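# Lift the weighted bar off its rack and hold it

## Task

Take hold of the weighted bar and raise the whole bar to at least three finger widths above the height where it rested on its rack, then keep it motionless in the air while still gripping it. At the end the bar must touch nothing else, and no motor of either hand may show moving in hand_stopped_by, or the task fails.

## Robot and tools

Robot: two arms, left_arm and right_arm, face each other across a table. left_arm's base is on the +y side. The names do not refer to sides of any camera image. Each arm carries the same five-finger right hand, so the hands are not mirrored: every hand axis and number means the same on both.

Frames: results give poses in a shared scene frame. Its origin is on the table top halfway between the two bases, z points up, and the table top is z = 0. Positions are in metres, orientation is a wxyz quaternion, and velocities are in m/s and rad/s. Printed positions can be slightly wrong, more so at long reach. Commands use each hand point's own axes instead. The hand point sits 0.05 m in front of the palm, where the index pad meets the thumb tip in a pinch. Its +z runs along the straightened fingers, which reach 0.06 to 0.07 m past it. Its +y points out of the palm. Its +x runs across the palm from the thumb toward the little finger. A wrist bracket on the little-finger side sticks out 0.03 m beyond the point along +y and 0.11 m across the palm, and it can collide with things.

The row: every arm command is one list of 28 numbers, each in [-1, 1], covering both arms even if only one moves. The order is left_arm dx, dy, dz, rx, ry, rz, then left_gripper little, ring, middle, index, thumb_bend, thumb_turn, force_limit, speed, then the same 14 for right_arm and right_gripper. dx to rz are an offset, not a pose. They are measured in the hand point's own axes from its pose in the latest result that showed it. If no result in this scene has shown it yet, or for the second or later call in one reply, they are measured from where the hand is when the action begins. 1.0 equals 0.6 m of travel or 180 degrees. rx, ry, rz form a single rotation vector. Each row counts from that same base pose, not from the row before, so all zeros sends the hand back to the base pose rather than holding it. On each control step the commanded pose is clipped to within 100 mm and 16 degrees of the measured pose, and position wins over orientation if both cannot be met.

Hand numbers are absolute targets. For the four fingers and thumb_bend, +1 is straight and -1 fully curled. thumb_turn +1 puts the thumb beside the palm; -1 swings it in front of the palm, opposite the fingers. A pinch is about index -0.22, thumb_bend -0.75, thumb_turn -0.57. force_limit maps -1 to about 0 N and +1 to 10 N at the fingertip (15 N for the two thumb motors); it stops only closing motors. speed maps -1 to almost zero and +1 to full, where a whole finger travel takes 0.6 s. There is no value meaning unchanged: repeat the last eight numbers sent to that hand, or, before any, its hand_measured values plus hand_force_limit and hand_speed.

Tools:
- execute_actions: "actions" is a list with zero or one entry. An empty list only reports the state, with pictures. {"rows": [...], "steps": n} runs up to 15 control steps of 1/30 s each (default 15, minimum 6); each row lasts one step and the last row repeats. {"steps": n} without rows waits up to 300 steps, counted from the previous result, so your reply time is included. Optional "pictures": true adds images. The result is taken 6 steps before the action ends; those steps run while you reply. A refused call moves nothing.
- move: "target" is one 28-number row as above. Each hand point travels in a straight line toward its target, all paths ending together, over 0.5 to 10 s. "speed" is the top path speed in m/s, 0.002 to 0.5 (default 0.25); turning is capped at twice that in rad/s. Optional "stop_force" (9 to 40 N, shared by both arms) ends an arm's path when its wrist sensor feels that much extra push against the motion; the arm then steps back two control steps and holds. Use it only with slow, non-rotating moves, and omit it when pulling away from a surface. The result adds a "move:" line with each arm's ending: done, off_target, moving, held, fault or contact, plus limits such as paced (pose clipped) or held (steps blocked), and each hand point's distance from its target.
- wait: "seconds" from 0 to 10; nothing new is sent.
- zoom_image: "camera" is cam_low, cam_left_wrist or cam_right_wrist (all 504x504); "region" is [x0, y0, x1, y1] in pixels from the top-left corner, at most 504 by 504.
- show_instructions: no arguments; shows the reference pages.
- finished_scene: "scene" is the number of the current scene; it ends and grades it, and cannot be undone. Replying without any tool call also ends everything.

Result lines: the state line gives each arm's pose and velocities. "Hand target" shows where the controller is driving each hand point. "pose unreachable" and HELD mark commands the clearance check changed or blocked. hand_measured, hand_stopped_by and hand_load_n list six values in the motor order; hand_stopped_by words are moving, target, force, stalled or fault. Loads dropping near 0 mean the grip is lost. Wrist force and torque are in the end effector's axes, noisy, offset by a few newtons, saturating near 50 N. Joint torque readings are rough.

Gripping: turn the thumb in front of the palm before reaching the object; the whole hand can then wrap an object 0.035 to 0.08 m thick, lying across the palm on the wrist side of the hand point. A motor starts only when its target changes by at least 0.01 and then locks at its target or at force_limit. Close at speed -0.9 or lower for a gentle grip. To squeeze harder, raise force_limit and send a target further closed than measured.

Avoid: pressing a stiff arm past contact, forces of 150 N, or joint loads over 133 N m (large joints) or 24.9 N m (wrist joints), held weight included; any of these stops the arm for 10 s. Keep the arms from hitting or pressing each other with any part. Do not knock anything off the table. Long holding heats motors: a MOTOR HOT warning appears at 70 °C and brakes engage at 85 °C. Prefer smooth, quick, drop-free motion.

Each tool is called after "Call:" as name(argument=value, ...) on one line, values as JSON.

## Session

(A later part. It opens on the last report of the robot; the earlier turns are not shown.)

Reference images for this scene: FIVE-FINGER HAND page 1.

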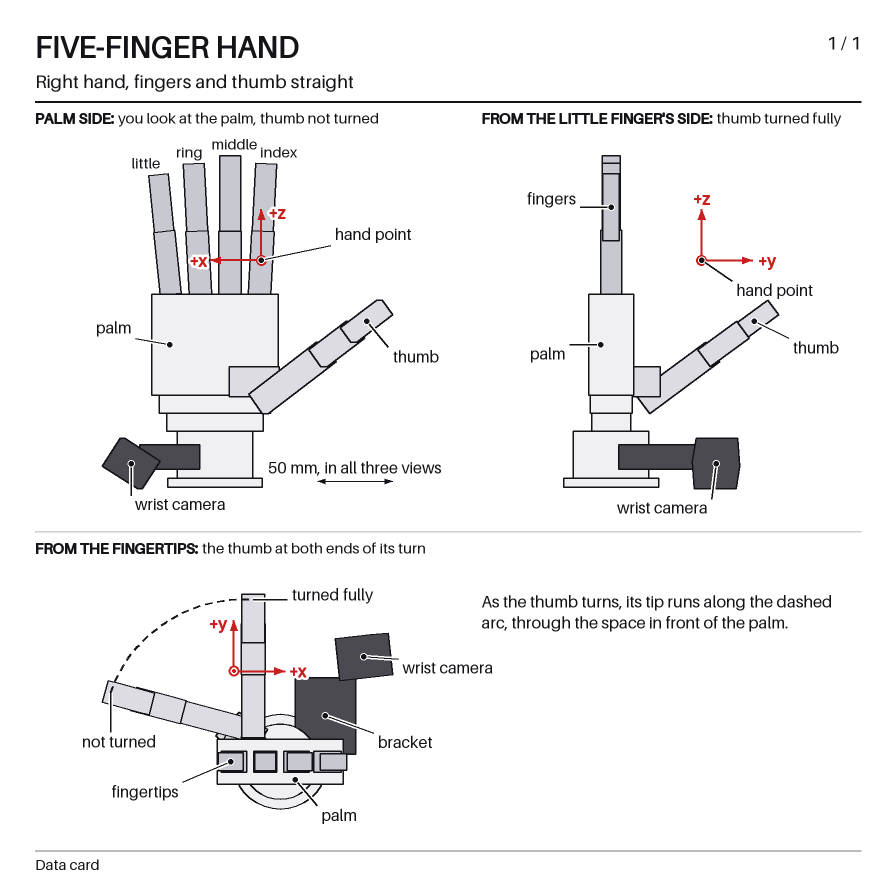

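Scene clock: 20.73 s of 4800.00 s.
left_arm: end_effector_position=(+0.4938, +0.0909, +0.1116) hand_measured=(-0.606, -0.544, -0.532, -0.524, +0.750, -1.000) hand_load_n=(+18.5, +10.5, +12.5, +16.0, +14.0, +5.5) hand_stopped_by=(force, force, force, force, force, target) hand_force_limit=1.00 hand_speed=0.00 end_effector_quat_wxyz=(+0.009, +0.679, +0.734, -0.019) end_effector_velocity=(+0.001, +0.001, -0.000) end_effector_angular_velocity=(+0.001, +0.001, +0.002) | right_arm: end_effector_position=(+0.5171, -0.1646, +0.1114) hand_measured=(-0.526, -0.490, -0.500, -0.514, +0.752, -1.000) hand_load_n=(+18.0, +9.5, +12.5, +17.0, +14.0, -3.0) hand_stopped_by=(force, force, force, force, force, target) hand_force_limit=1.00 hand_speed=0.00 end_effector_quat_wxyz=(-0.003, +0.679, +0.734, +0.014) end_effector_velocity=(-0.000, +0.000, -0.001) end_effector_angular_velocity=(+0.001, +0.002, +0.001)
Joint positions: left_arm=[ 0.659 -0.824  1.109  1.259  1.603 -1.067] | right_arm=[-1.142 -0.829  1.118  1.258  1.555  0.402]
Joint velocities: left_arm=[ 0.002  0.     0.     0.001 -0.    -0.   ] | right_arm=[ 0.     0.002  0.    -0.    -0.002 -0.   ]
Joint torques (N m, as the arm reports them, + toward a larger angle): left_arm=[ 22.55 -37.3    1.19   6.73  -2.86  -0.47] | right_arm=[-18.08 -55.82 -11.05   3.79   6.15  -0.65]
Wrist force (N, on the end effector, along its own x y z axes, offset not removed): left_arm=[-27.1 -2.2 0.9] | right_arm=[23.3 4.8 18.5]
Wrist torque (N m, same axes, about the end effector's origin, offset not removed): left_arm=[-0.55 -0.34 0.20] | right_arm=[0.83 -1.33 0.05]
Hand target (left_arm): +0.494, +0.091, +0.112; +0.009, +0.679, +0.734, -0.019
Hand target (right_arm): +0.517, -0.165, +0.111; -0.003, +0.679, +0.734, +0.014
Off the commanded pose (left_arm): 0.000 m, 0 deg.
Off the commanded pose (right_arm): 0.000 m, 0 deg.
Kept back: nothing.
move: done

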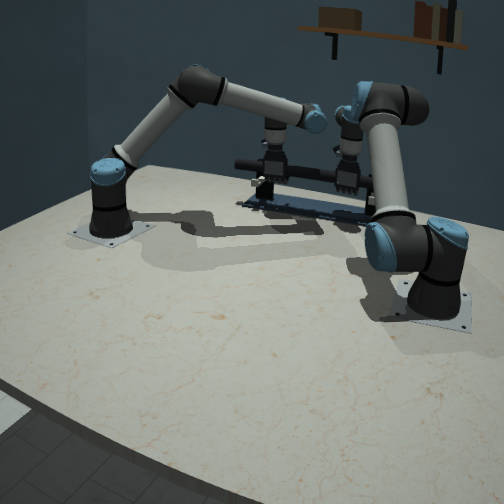

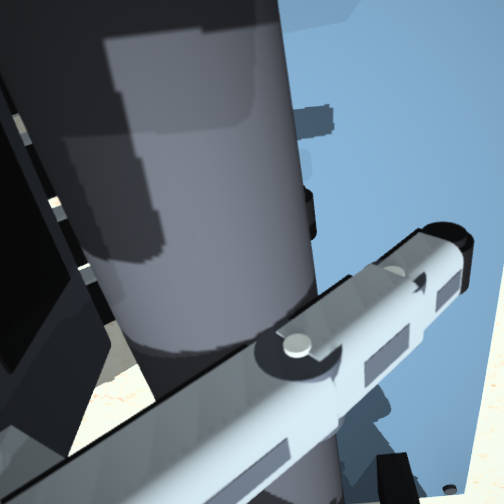

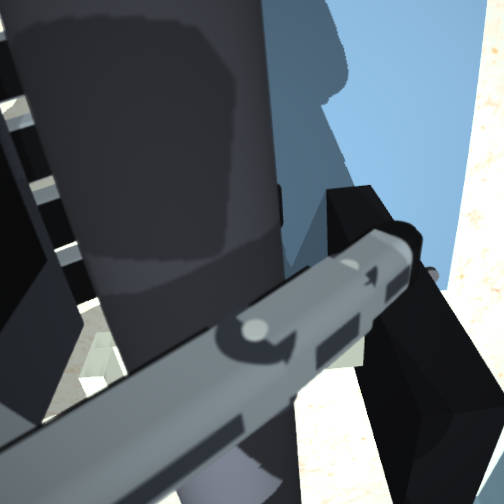

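Call:
move(target=[-0.005,-0.03,-0.2,0,0,0,-1,-1,-1,-1,-1,-1,1,0, 0.005,-0.03,-0.2,0,0,0,-1,-1,-1,-1,-1,-1,1,0], speed=0.06)

Scene clock: 23.43 s of 4800.00 s.
left_arm: end_effector_position=(+0.4774, +0.0912, +0.2317) hand_measured=(-0.606, -0.544, -0.532, -0.524, +0.750, -1.000) hand_load_n=(+17.5, +10.0, +11.0, +14.0, +12.5, +10.0) hand_stopped_by=(force, force, force, force, force, target) hand_force_limit=1.00 hand_speed=0.00 end_effector_quat_wxyz=(+0.009, +0.679, +0.734, -0.019) end_effector_velocity=(+0.000, -0.000, +0.002) end_effector_angular_velocity=(-0.001, -0.001, -0.000) | right_arm: end_effector_position=(+0.4974, -0.1660, +0.2309) hand_measured=(-0.526, -0.490, -0.500, -0.514, +0.752, -1.000) hand_load_n=(+18.0, +9.0, +11.0, +15.0, +12.5, -6.0) hand_stopped_by=(force, force, force, force, force, target) hand_force_limit=1.00 hand_speed=0.00 end_effector_quat_wxyz=(-0.003, +0.679, +0.734, +0.014) end_effector_velocity=(-0.001, +0.001, +0.002) end_effector_angular_velocity=(+0.002, +0.001, +0.001)
Joint positions: left_arm=[ 0.635 -0.91   0.946  1.508  1.602 -1.091] | right_arm=[-1.128 -0.927  0.975  1.498  1.555  0.417]
Joint velocities: left_arm=[-0.    -0.    -0.006  0.005 -0.     0.   ] | right_arm=[ 0.002 -0.    -0.005  0.005 -0.002  0.   ]
Joint torques (N m, as the arm reports them, + toward a larger angle): left_arm=[  6.43 -62.11 -16.93  14.39  -5.7   -4.06] | right_arm=[-12.35 -69.98 -26.98   8.33   9.76   4.43]
Wrist force (N, on the end effector, along its own x y z axes, offset not removed): left_arm=[-40.5 -2.5 3.8] | right_arm=[41.1 1.9 21.2]
Wrist torque (N m, same axes, about the end effector's origin, offset not removed): left_arm=[-0.46 0.05 0.49] | right_arm=[-0.11 -2.65 0.23]
Hand target (left_arm): +0.477, +0.091, +0.232; +0.009, +0.679, +0.734, -0.019
Hand target (right_arm): +0.497, -0.166, +0.231; -0.003, +0.679, +0.734, +0.014
Off the commanded pose (left_arm): 0.000 m, 0 deg.
Off the commanded pose (right_arm): 0.000 m, 0 deg.
Kept back: nothing.
move: done

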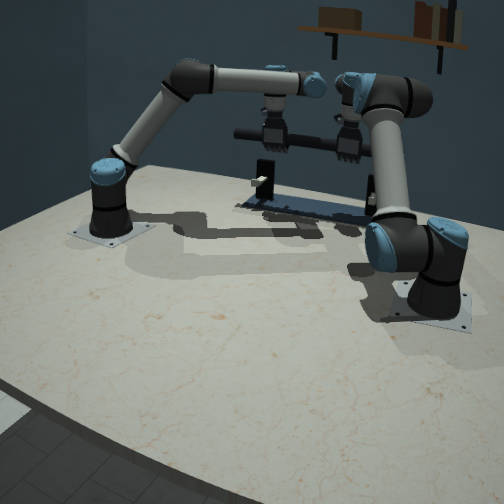

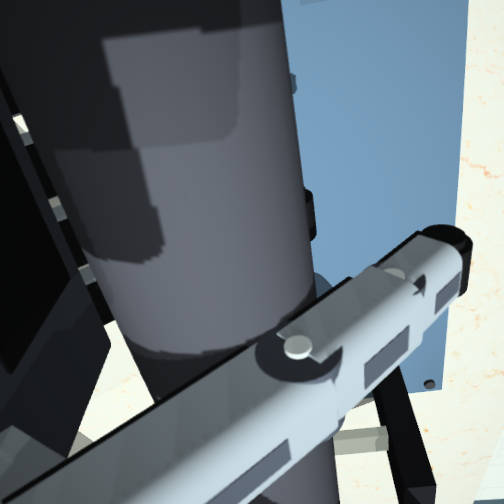

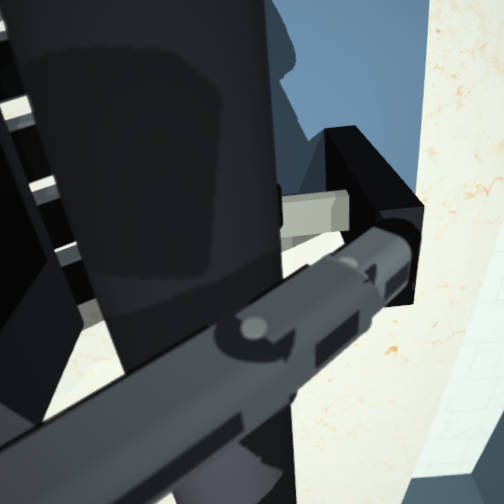

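The bar is up; I'm easing the tension between the two arms a little.

Call:
move(target=[-0.002,0,0,0,0,0,-1,-1,-1,-1,-1,-1,1,0, 0.002,0,0,0,0,0,-1,-1,-1,-1,-1,-1,1,0], speed=0.01)

Scene clock: 24.37 s of 4800.00 s.
left_arm: end_effector_position=(+0.4776, +0.0902, +0.2317) hand_measured=(-0.606, -0.544, -0.532, -0.524, +0.750, -1.000) hand_load_n=(+18.5, +10.0, +11.0, +13.5, +13.0, +6.0) hand_stopped_by=(force, force, force, force, force, target) hand_force_limit=1.00 hand_speed=0.00 end_effector_quat_wxyz=(+0.009, +0.679, +0.734, -0.019) end_effector_velocity=(-0.001, -0.002, +0.000) end_effector_angular_velocity=(-0.000, -0.000, -0.002) | right_arm: end_effector_position=(+0.4973, -0.1650, +0.2310) hand_measured=(-0.526, -0.490, -0.500, -0.514, +0.752, -1.000) hand_load_n=(+17.0, +8.5, +11.0, +15.5, +12.5, -2.5) hand_stopped_by=(force, force, force, force, force, target) hand_force_limit=1.00 hand_speed=0.00 end_effector_quat_wxyz=(-0.003, +0.679, +0.734, +0.014) end_effector_velocity=(-0.000, +0.001, -0.000) end_effector_angular_velocity=(+0.001, +0.001, +0.001)
Joint positions: left_arm=[ 0.634 -0.908  0.942  1.51   1.602 -1.092] | right_arm=[-1.126 -0.925  0.972  1.5    1.556  0.419]
Joint velocities: left_arm=[-0.002  0.001 -0.003  0.001 -0.    -0.   ] | right_arm=[ 0.001  0.002 -0.002  0.001 -0.001  0.   ]
Joint torques (N m, as the arm reports them, + toward a larger angle): left_arm=[-10.14 -37.37 -24.19   6.13  -1.88  -1.89] | right_arm=[  6.28 -49.93 -31.28   4.92   0.13   2.19]
Wrist force (N, on the end effector, along its own x y z axes, offset not removed): left_arm=[-2.3 -5.6 2.2] | right_arm=[1.9 2.0 16.0]
Wrist torque (N m, same axes, about the end effector's origin, offset not removed): left_arm=[-0.73 -0.76 0.38] | right_arm=[0.27 -1.50 0.28]
Hand target (left_arm): +0.478, +0.090, +0.232; +0.009, +0.679, +0.734, -0.019
Hand target (right_arm): +0.497, -0.165, +0.231; -0.003, +0.679, +0.734, +0.014
Off the commanded pose (left_arm): 0.000 m, 0 deg.
Off the commanded pose (right_arm): 0.000 m, 0 deg.
Kept back: nothing.
move: done

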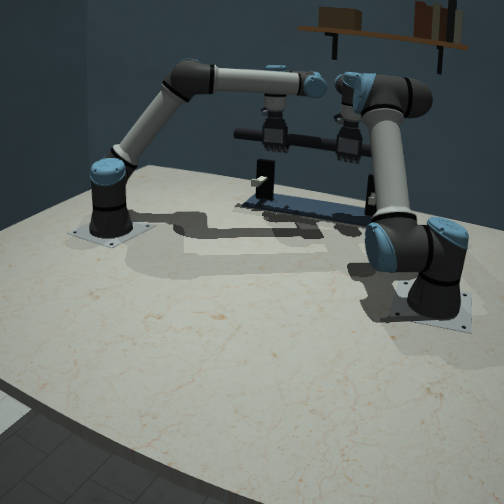

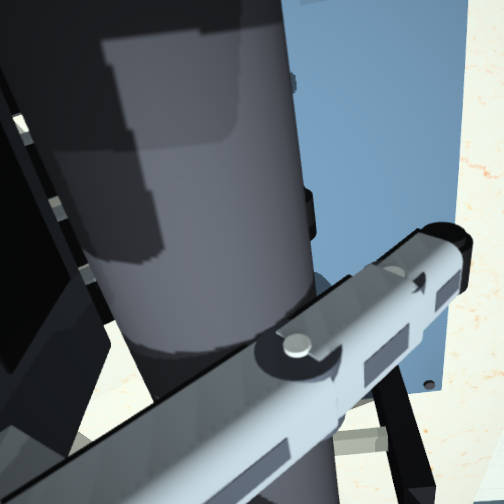

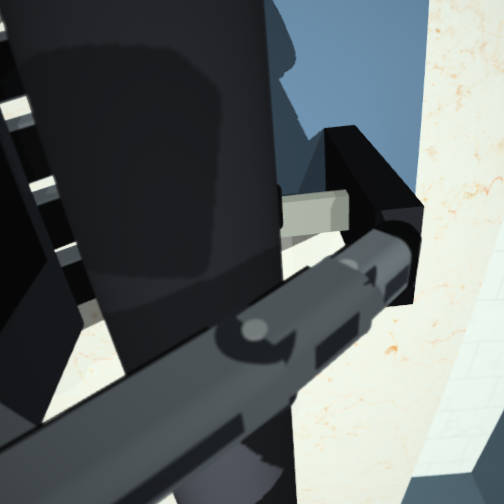

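Call:
finished_scene(scene=2)

The scene is finished: the task was done.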